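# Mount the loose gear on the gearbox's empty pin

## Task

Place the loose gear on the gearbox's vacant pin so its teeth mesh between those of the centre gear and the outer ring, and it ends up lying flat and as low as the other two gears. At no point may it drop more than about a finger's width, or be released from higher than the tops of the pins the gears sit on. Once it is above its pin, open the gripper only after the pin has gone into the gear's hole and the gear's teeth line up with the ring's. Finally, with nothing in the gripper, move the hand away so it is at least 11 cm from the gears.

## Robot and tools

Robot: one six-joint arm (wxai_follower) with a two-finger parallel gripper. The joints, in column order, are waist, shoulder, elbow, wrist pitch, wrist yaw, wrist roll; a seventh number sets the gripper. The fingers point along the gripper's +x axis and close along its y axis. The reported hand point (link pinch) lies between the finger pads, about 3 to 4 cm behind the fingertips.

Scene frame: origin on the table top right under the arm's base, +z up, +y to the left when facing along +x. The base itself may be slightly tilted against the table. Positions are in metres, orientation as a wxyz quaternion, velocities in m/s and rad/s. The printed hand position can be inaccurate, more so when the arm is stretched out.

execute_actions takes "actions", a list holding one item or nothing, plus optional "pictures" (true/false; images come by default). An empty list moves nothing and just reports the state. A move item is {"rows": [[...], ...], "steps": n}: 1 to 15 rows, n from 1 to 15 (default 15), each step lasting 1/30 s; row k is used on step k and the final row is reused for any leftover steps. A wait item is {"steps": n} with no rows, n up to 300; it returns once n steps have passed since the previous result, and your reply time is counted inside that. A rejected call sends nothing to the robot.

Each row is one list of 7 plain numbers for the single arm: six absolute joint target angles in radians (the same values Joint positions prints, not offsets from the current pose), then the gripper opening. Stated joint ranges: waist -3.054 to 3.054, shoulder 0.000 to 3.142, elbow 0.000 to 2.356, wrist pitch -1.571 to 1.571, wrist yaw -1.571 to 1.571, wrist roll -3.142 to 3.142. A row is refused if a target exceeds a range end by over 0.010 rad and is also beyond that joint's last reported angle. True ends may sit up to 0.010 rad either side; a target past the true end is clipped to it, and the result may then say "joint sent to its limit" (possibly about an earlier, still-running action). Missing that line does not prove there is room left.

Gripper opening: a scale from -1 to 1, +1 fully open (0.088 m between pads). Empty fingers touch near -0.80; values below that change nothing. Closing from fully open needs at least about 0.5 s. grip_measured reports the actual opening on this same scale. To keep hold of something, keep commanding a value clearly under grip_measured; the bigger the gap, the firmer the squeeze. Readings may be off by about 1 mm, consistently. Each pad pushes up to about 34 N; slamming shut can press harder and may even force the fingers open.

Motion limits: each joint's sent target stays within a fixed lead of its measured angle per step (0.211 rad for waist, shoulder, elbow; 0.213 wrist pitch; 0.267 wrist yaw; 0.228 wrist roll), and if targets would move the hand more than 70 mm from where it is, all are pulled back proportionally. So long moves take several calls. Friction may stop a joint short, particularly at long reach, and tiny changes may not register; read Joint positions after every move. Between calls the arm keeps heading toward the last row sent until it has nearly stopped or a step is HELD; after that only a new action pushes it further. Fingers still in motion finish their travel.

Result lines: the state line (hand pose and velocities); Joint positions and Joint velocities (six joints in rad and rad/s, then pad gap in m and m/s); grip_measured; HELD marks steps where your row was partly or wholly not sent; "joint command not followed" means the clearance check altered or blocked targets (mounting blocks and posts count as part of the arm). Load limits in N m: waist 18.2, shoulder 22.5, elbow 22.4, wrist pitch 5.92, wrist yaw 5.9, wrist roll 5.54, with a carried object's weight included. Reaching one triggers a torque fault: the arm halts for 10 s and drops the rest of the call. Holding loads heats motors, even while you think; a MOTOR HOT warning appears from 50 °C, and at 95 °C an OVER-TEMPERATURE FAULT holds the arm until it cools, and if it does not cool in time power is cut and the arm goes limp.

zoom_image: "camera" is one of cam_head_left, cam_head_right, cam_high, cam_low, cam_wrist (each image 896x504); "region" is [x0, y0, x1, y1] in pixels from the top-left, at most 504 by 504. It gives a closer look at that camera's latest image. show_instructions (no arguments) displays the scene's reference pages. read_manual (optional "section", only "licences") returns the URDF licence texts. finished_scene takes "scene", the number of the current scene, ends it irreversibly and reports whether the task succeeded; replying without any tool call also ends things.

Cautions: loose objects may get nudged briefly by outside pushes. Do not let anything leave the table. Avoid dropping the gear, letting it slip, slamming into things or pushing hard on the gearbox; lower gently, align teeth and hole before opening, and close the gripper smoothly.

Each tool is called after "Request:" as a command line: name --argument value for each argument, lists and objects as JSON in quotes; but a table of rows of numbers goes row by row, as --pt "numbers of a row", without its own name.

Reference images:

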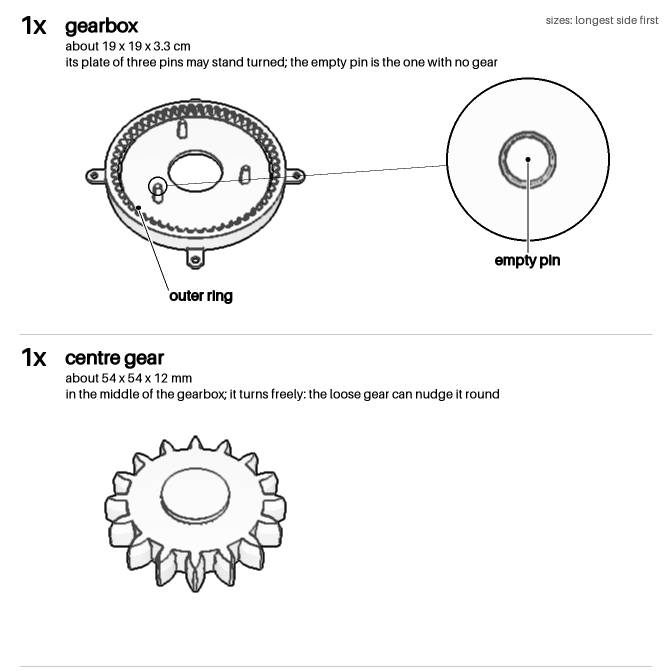

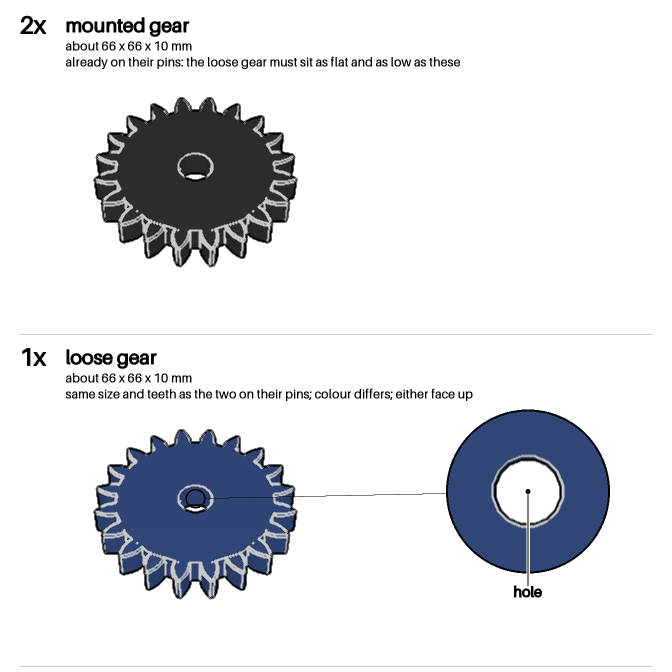

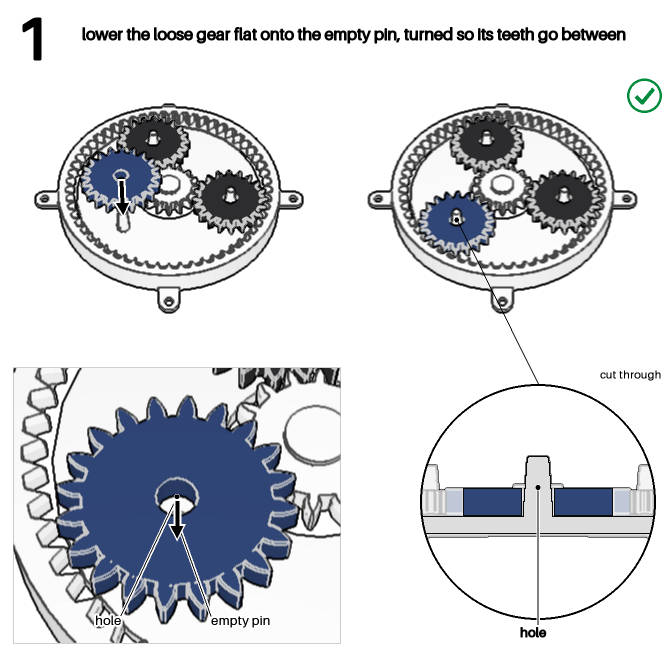

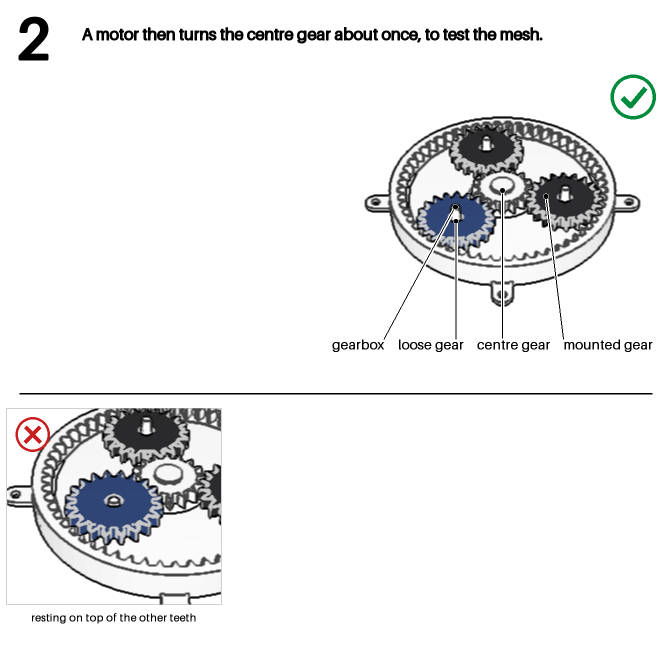

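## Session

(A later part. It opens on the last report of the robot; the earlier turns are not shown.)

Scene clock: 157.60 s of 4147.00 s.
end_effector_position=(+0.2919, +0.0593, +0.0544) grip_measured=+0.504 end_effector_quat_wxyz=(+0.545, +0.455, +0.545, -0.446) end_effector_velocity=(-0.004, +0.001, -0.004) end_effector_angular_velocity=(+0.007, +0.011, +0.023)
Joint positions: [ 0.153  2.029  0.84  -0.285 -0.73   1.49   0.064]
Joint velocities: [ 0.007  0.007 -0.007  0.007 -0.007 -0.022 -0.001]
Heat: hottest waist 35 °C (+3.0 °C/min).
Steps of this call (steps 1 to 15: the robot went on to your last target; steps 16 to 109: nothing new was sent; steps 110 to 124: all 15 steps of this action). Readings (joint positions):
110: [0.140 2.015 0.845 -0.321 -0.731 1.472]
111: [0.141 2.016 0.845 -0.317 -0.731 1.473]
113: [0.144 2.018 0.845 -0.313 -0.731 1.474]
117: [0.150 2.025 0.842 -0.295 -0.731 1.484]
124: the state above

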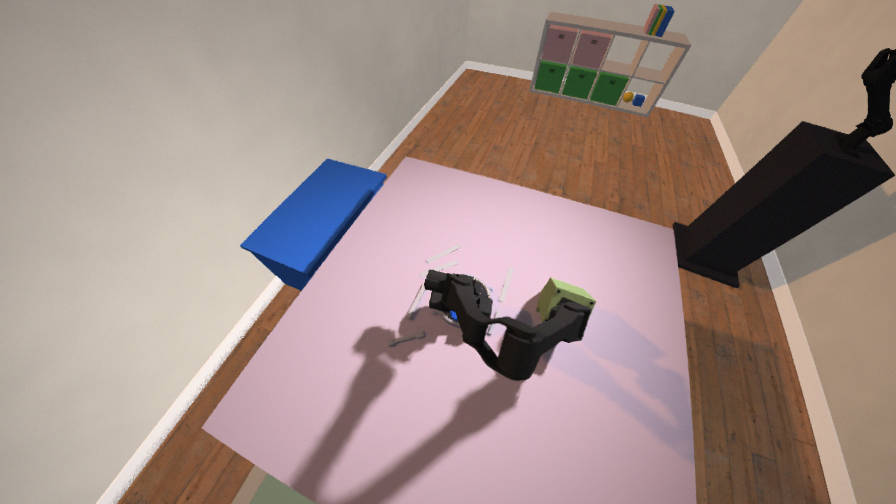

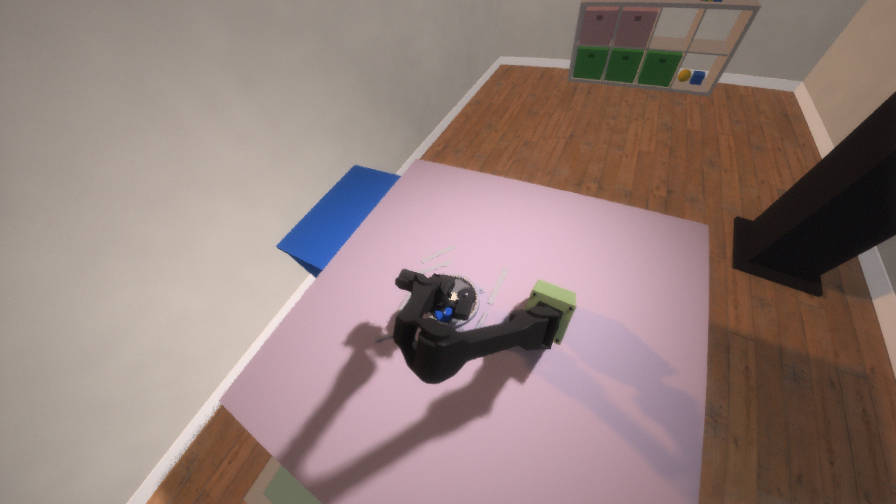

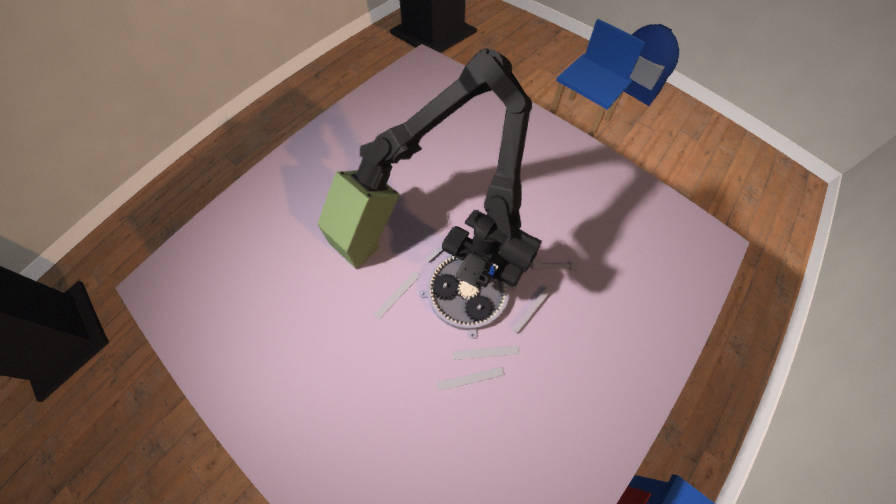

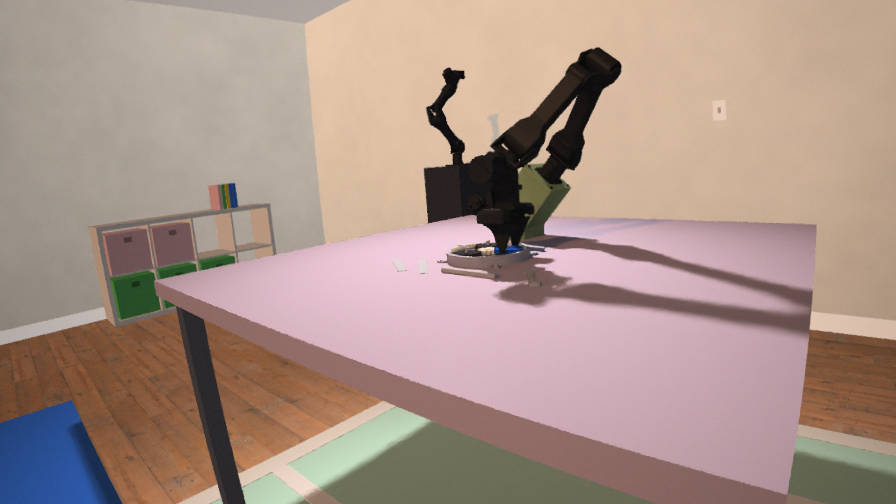

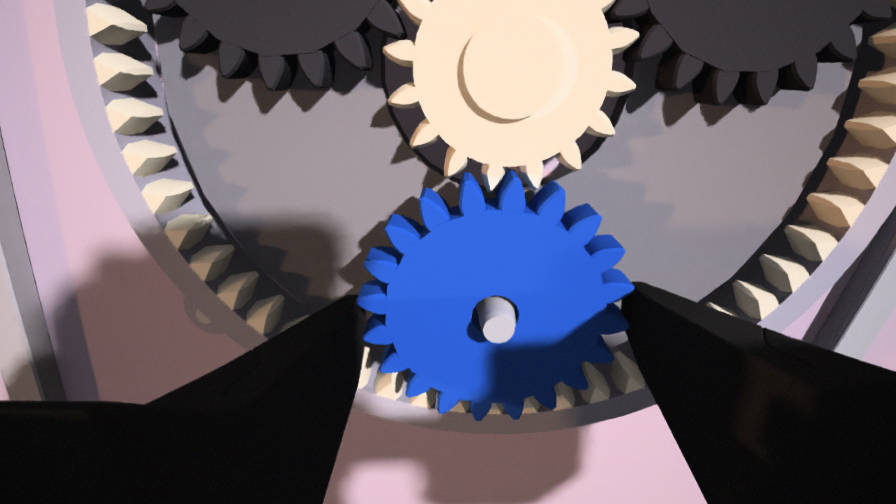

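Request:
execute_actions --actions '[{"rows":[[0.162,2.047,0.828,-0.27,-0.731,1.5,0.2],[0.162,2.047,0.828,-0.27,-0.731,1.5,0.2],[0.162,2.047,0.828,-0.27,-0.731,1.5,0.2],[0.162,2.047,0.828,-0.27,-0.731,1.5,0.2],[0.17,2.056,0.822,-0.25,-0.731,1.51,0.2]],"steps":15}]'

Request:
zoom_image --camera "cam_wrist" --region '[340,120,660,440]'

Scene clock: 162.53 s of 4147.00 s.
end_effector_position=(+0.2925, +0.0586, +0.0519) grip_measured=+0.505 end_effector_quat_wxyz=(+0.547, +0.458, +0.542, -0.444) end_effector_velocity=(-0.003, -0.001, +0.001) end_effector_angular_velocity=(+0.006, +0.005, -0.006)
Joint positions: [ 0.157  2.034  0.832 -0.257 -0.731  1.504  0.064]
Joint velocities: [-0.007 -0.002 -0.007 -0.007 -0.007 -0.007 -0.   ]
Heat: hottest waist 35 °C (+3.0 °C/min).
Steps of this call (steps 1 to 15: the robot went on to your last target; steps 16 to 133: nothing new was sent; steps 134 to 148: all 15 steps of this action). Readings (joint positions):
134: [0.155 2.031 0.839 -0.282 -0.729 1.494]
135: [0.156 2.031 0.838 -0.279 -0.730 1.494]
137: [0.157 2.033 0.837 -0.275 -0.730 1.497]
141: [0.157 2.034 0.833 -0.264 -0.730 1.501]
148: the state above

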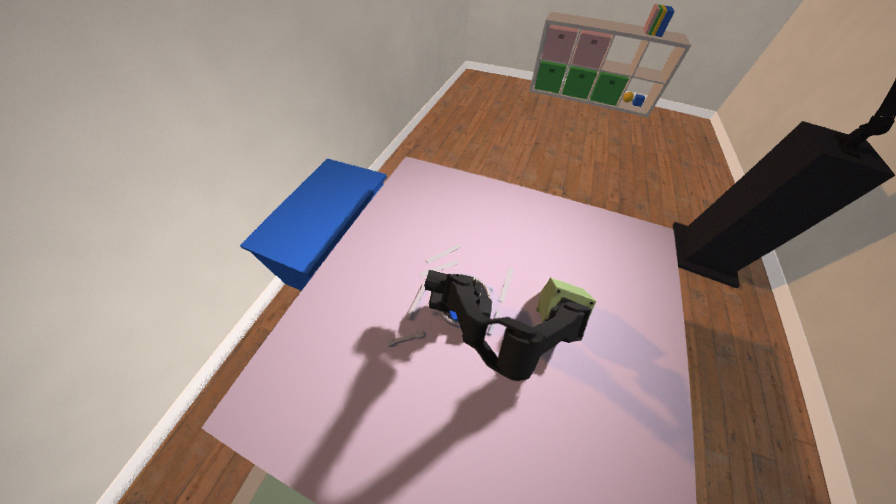

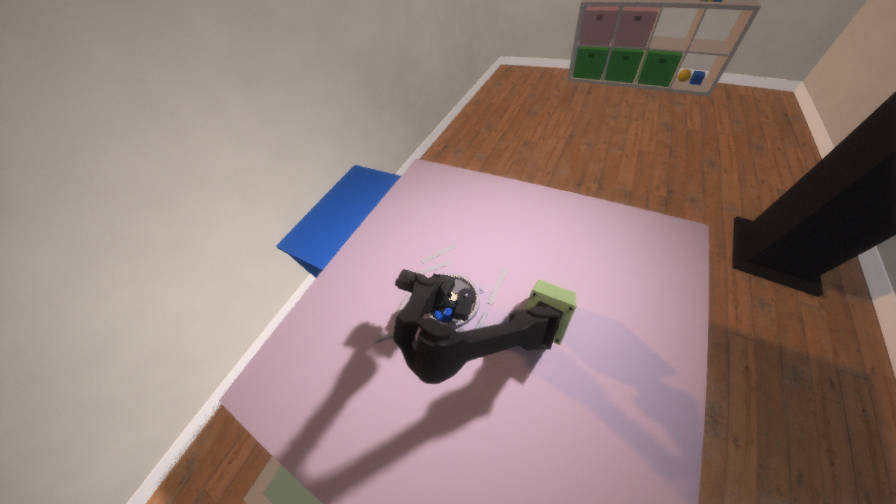

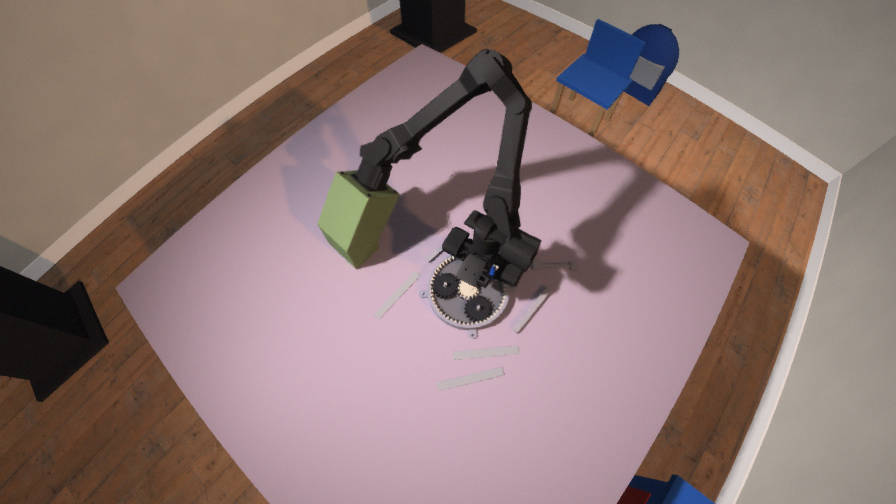

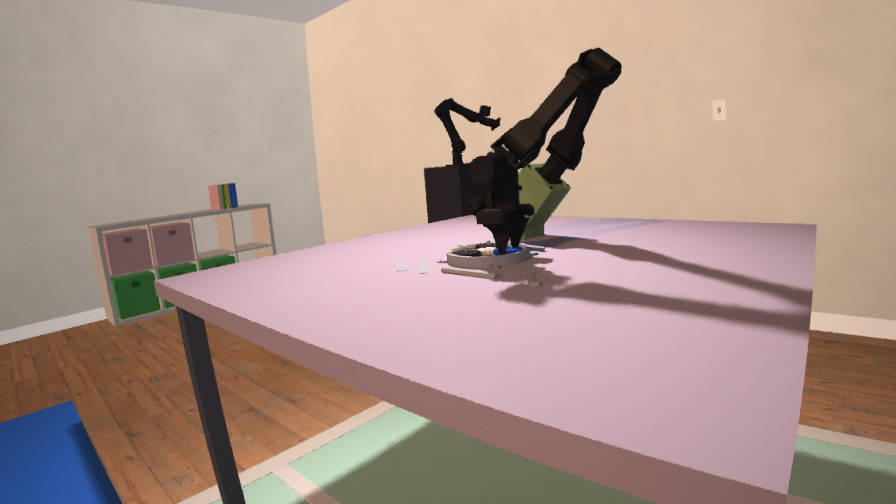

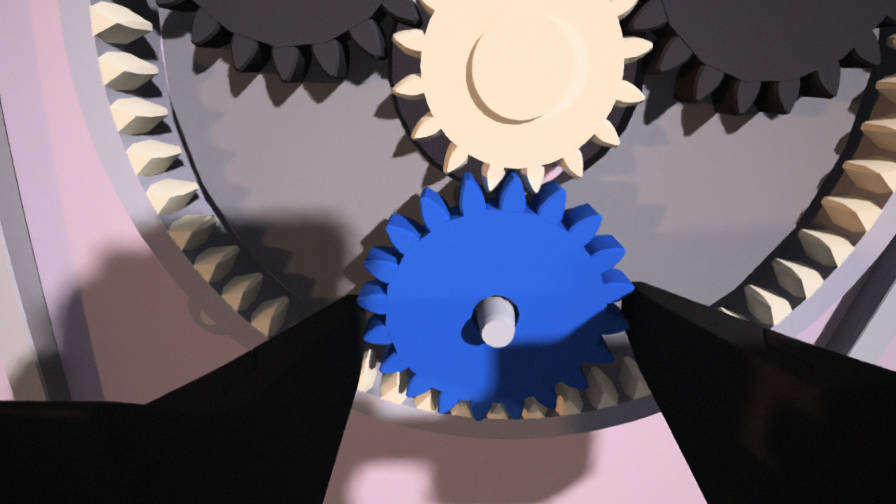

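Region (340, 120, 660, 440) of cam_wrist's 896x504 image, scaled by 1.575, with more detail than that image has.

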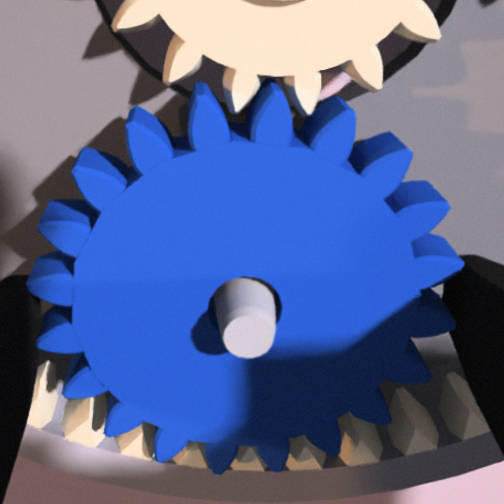

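Request:
execute_actions --actions '[{"rows":[[0.157,2.036,0.832,-0.257,-0.731,1.504,0.4],[0.157,2.036,0.832,-0.257,-0.731,1.504,0.5],[0.157,2.036,0.832,-0.257,-0.731,1.504,0.6],[0.157,2.036,0.832,-0.257,-0.731,1.504,0.8],[0.157,2.036,0.832,-0.257,-0.731,1.504,1]],"steps":15}]' --pictures false

Request:
execute_actions --actions '[{"rows":[[0.13,2.005,0.85,-0.345,-0.73,1.46,1],[0.13,2.005,0.85,-0.345,-0.73,1.46,1],[0.13,2.005,0.85,-0.345,-0.73,1.46,1],[0.13,2.005,0.85,-0.345,-0.73,1.46,1],[0.08,1.95,0.885,-0.46,-0.73,1.41,1],[0.08,1.95,0.885,-0.46,-0.73,1.41,1],[0.08,1.95,0.885,-0.46,-0.73,1.41,1],[0.08,1.95,0.885,-0.46,-0.73,1.41,1],[0.054,1.92,0.905,-0.53,-0.73,1.38,1]],"steps":15}]'

Request:
zoom_image --camera "cam_wrist" --region '[250,0,750,500]'

Scene clock: 172.70 s of 4147.00 s.
end_effector_position=(+0.2899, +0.0585, +0.0489) grip_measured=+0.957 end_effector_quat_wxyz=(+0.542, +0.457, +0.545, -0.448) end_effector_velocity=(-0.002, +0.001, +0.001) end_effector_angular_velocity=(+0.007, +0.005, -0.029)
Joint positions: [ 0.163  2.043  0.83  -0.256 -0.734  1.508  0.086]
Joint velocities: [-0.002 -0.002 -0.002 -0.007 -0.007  0.022  0.01 ]
Heat: hottest waist 35 °C (+3.0 °C/min).
Steps of this call (steps 1 to 15: the robot went on to your last target; steps 16 to 290: nothing new was sent; steps 291 to 305: all 15 steps of this action). Readings (joint positions):
291: [0.164 2.043 0.830 -0.248 -0.732 1.512]
292: [0.164 2.043 0.830 -0.248 -0.733 1.512]
294: [0.163 2.043 0.830 -0.249 -0.734 1.511]
298: [0.163 2.043 0.830 -0.256 -0.734 1.509]
305: the state above

Scene clock: 173.20 s of 4147.00 s.
end_effector_position=(+0.2946, +0.0612, +0.0963) grip_measured=+0.983 end_effector_quat_wxyz=(+0.542, +0.460, +0.539, -0.452) end_effector_velocity=(-0.012, +0.004, +0.021) end_effector_angular_velocity=(+0.007, +0.050, -0.035)
Joint positions: [ 0.063  1.938  0.895 -0.508 -0.733  1.393  0.087]
Joint velocities: [-0.042 -0.046  0.032 -0.183 -0.007 -0.066 -0.   ]
Heat: hottest waist 35 °C (+3.0 °C/min).
Steps of this call (steps 1 to 15: all 15 steps of this action). Readings (joint positions):
1: [0.161 2.041 0.832 -0.268 -0.734 1.500]
2: [0.156 2.038 0.834 -0.289 -0.734 1.492]
4: [0.146 2.030 0.836 -0.313 -0.733 1.480]
8: [0.106 1.989 0.860 -0.406 -0.733 1.438]
15: the state above

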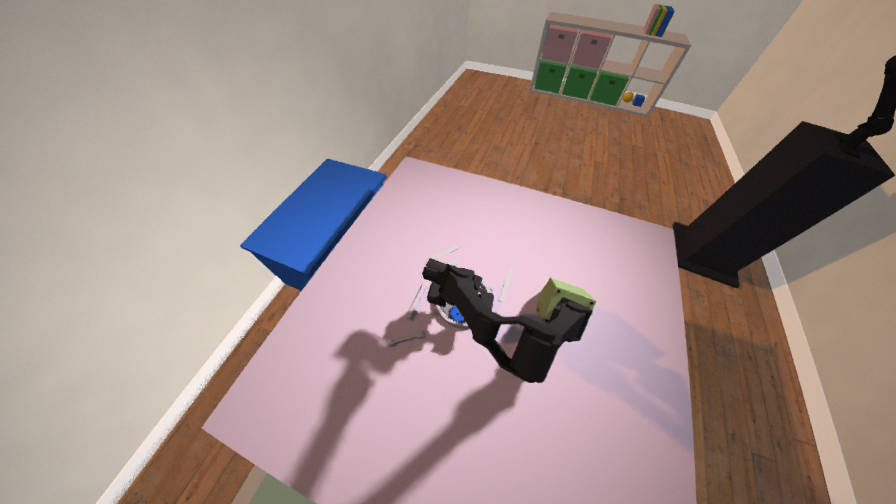

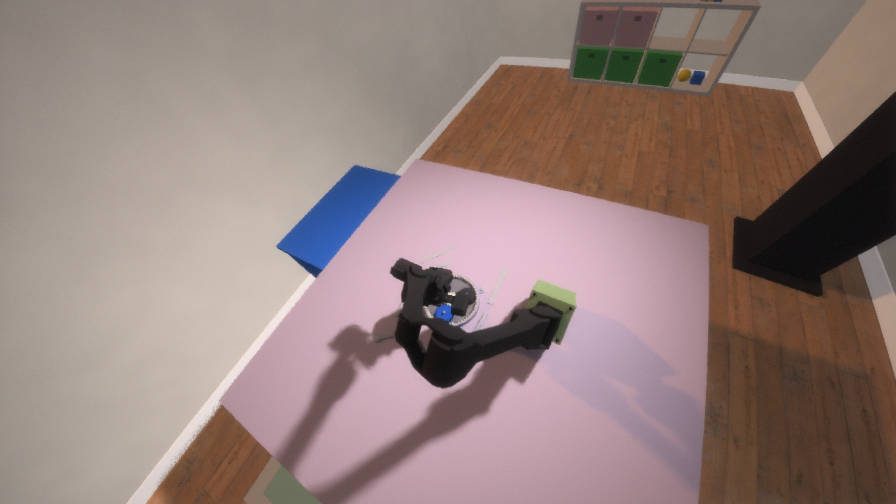

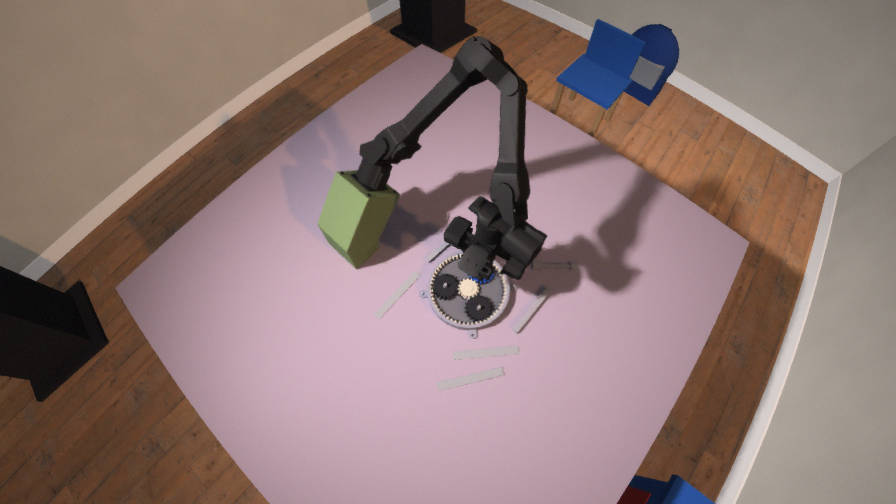

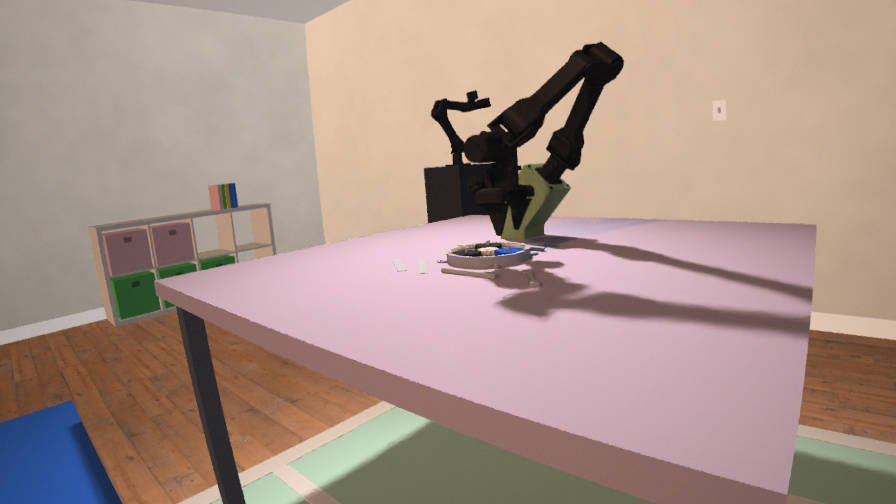

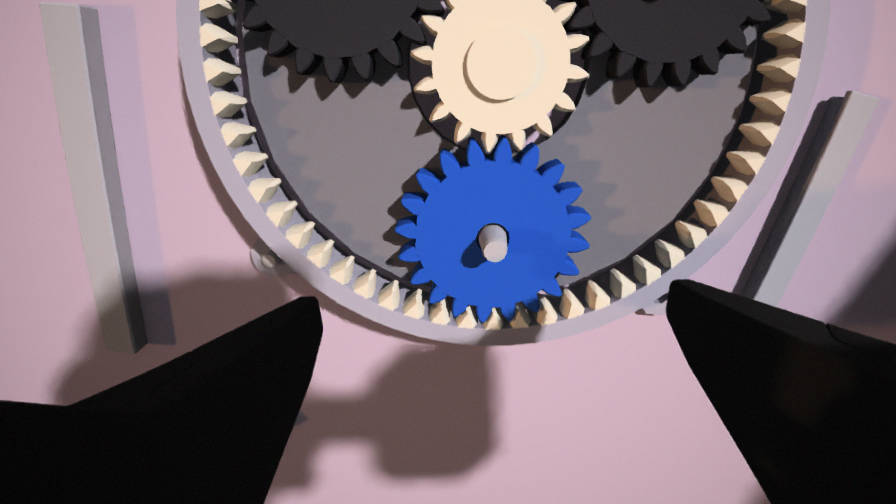

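Region (250, 0, 750, 500) of cam_wrist's 896x504 image, scaled by 1.008, with more detail than that image has.

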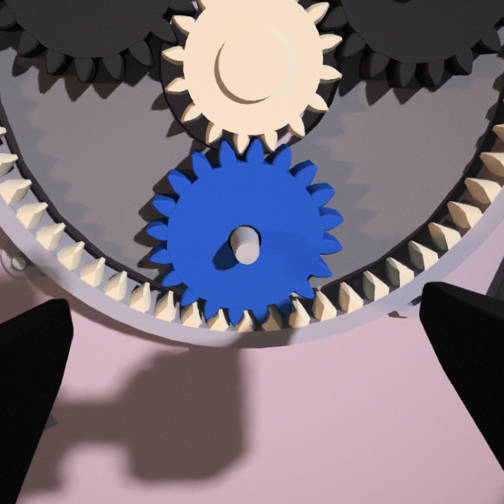

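Seated. Retreat.

Request:
execute_actions --actions '[{"rows":[[0.2,1.5,0.78,-0.6,-0.7,1.2,1]],"steps":15}]' --pictures false

Request:
execute_actions --actions '[{"steps":20}]'

Request:
zoom_image --camera "cam_low" --region '[430,220,560,290]'

Scene clock: 175.80 s of 4147.00 s.
end_effector_position=(+0.2608, +0.1402, +0.1361) grip_measured=+0.984 end_effector_quat_wxyz=(+0.652, +0.346, +0.597, -0.314) end_effector_velocity=(-0.023, +0.000, -0.001) end_effector_angular_velocity=(-0.011, +0.022, +0.023)
Joint positions: [ 0.196  1.523  0.79  -0.598 -0.704  1.208  0.087]
Joint velocities: [ 0.017 -0.071 -0.066 -0.022  0.007 -0.022 -0.   ]
Heat: hottest waist 35 °C (+2.0 °C/min).
Steps of this call (steps 1 to 30: the robot went on to your last target; steps 31 to 63: nothing new was sent; steps 64 to 78: all 15 steps of this action). Readings (joint positions):
64: [0.066 1.913 0.887 -0.530 -0.721 1.355]
65: [0.088 1.878 0.865 -0.550 -0.712 1.317]
67: [0.146 1.783 0.823 -0.580 -0.711 1.270]
71: [0.189 1.613 0.800 -0.590 -0.709 1.226]
78: the state above

Scene clock: 176.47 s of 4147.00 s.
end_effector_position=(+0.2598, +0.1417, +0.1374) grip_measured=+0.984 end_effector_quat_wxyz=(+0.655, +0.344, +0.597, -0.311) end_effector_velocity=(-0.002, +0.003, +0.001) end_effector_angular_velocity=(+0.020, +0.005, +0.006)
Joint positions: [ 0.198  1.511  0.787 -0.599 -0.703  1.205  0.087]
Joint velocities: [-0.002 -0.007 -0.002 -0.007 -0.022 -0.007 -0.   ]
Heat: hottest waist 35 °C (+2.0 °C/min).
Steps of this call (steps 1 to 20: the robot went on to your last target). Readings (joint positions):
1: [0.197 1.521 0.789 -0.598 -0.704 1.207]
2: [0.197 1.519 0.787 -0.598 -0.704 1.206]
4: [0.198 1.516 0.787 -0.598 -0.704 1.206]
8: [0.198 1.513 0.787 -0.598 -0.703 1.205]
20: the state above

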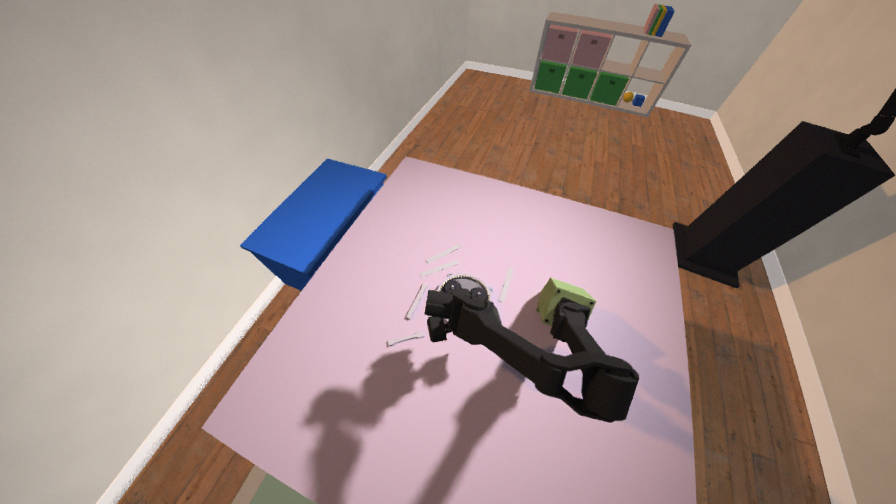

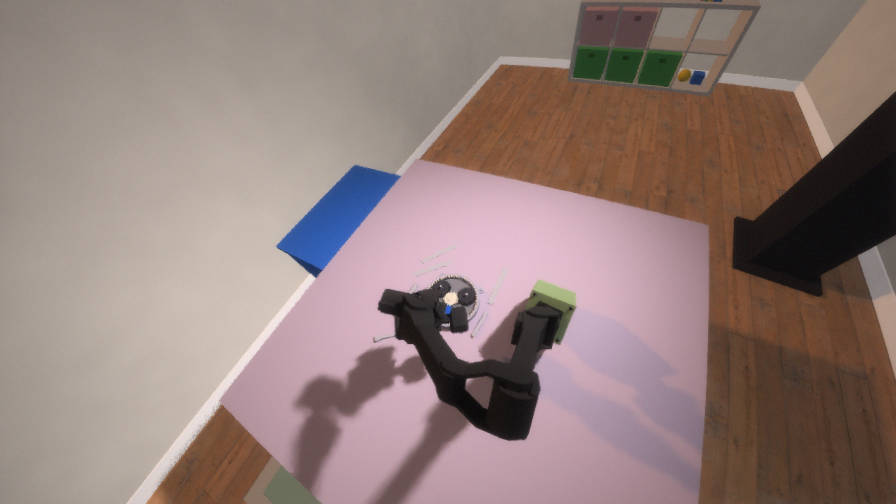

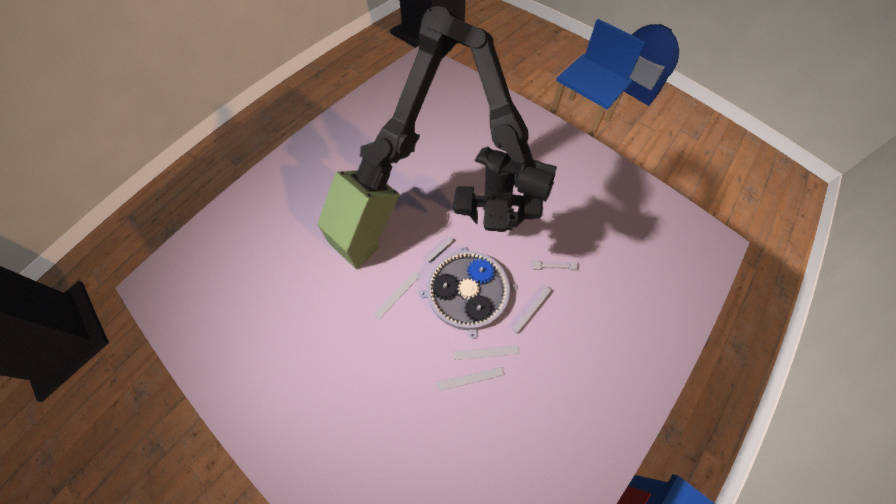

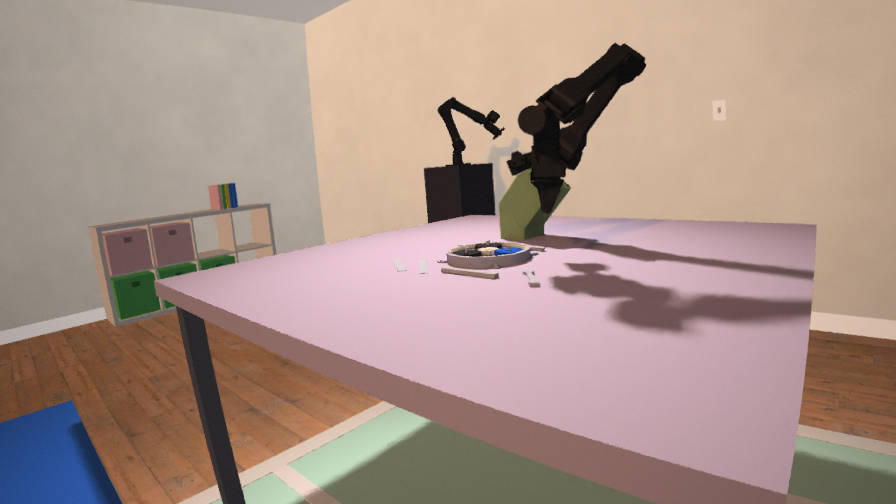

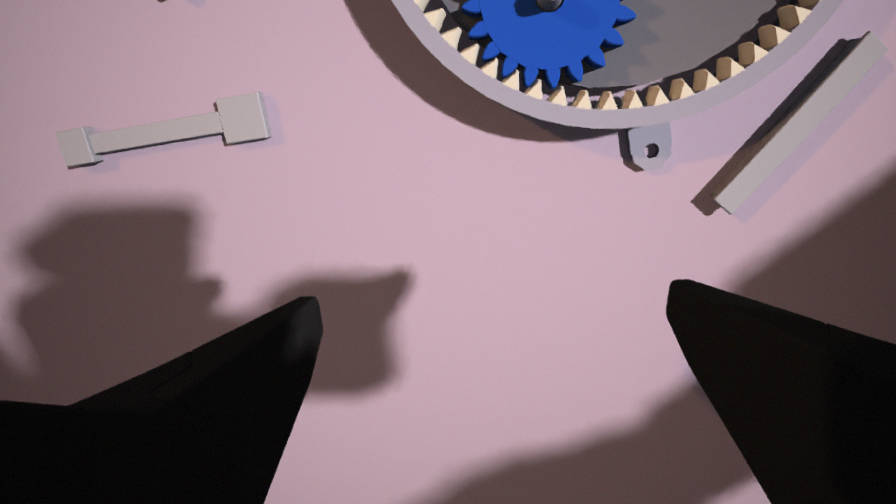

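Region (430, 220, 560, 290) of cam_low's 896x504 image, scaled by 3.877, with more detail than that image has; it fills the top 271 rows of this view, and the rest is white.

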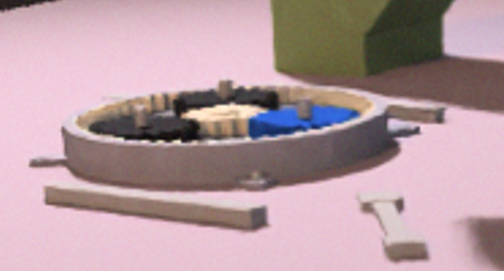

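Request:
execute_actions --actions '[{"rows":[[0.2,1.25,0.75,-0.4,-0.6,1.2,1]],"steps":15}]' --pictures false

Request:
finished_scene --scene 1

Scene clock: 179.73 s of 4147.00 s.
end_effector_position=(+0.2908, +0.1789, +0.1904) grip_measured=+0.984 end_effector_quat_wxyz=(+0.786, +0.302, +0.510, -0.176) end_effector_velocity=(+0.001, +0.007, +0.010) end_effector_angular_velocity=(-0.001, -0.051, +0.042)
Joint positions: [ 0.2    1.265  0.758 -0.405 -0.605  1.203  0.087]
Joint velocities: [-0.002 -0.046 -0.007  0.022  0.007 -0.007 -0.   ]
Heat: hottest waist 34 °C (+1.0 °C/min).
Steps of this call (steps 1 to 15: the robot went on to your last target; steps 16 to 83: nothing new was sent; steps 84 to 98: all 15 steps of this action). Readings (joint positions):
84: [0.199 1.493 0.781 -0.574 -0.689 1.204]
85: [0.200 1.460 0.765 -0.534 -0.661 1.204]
87: [0.200 1.374 0.756 -0.476 -0.639 1.204]
91: [0.200 1.281 0.760 -0.424 -0.618 1.203]
98: the state above

The scene is finished: the task was done.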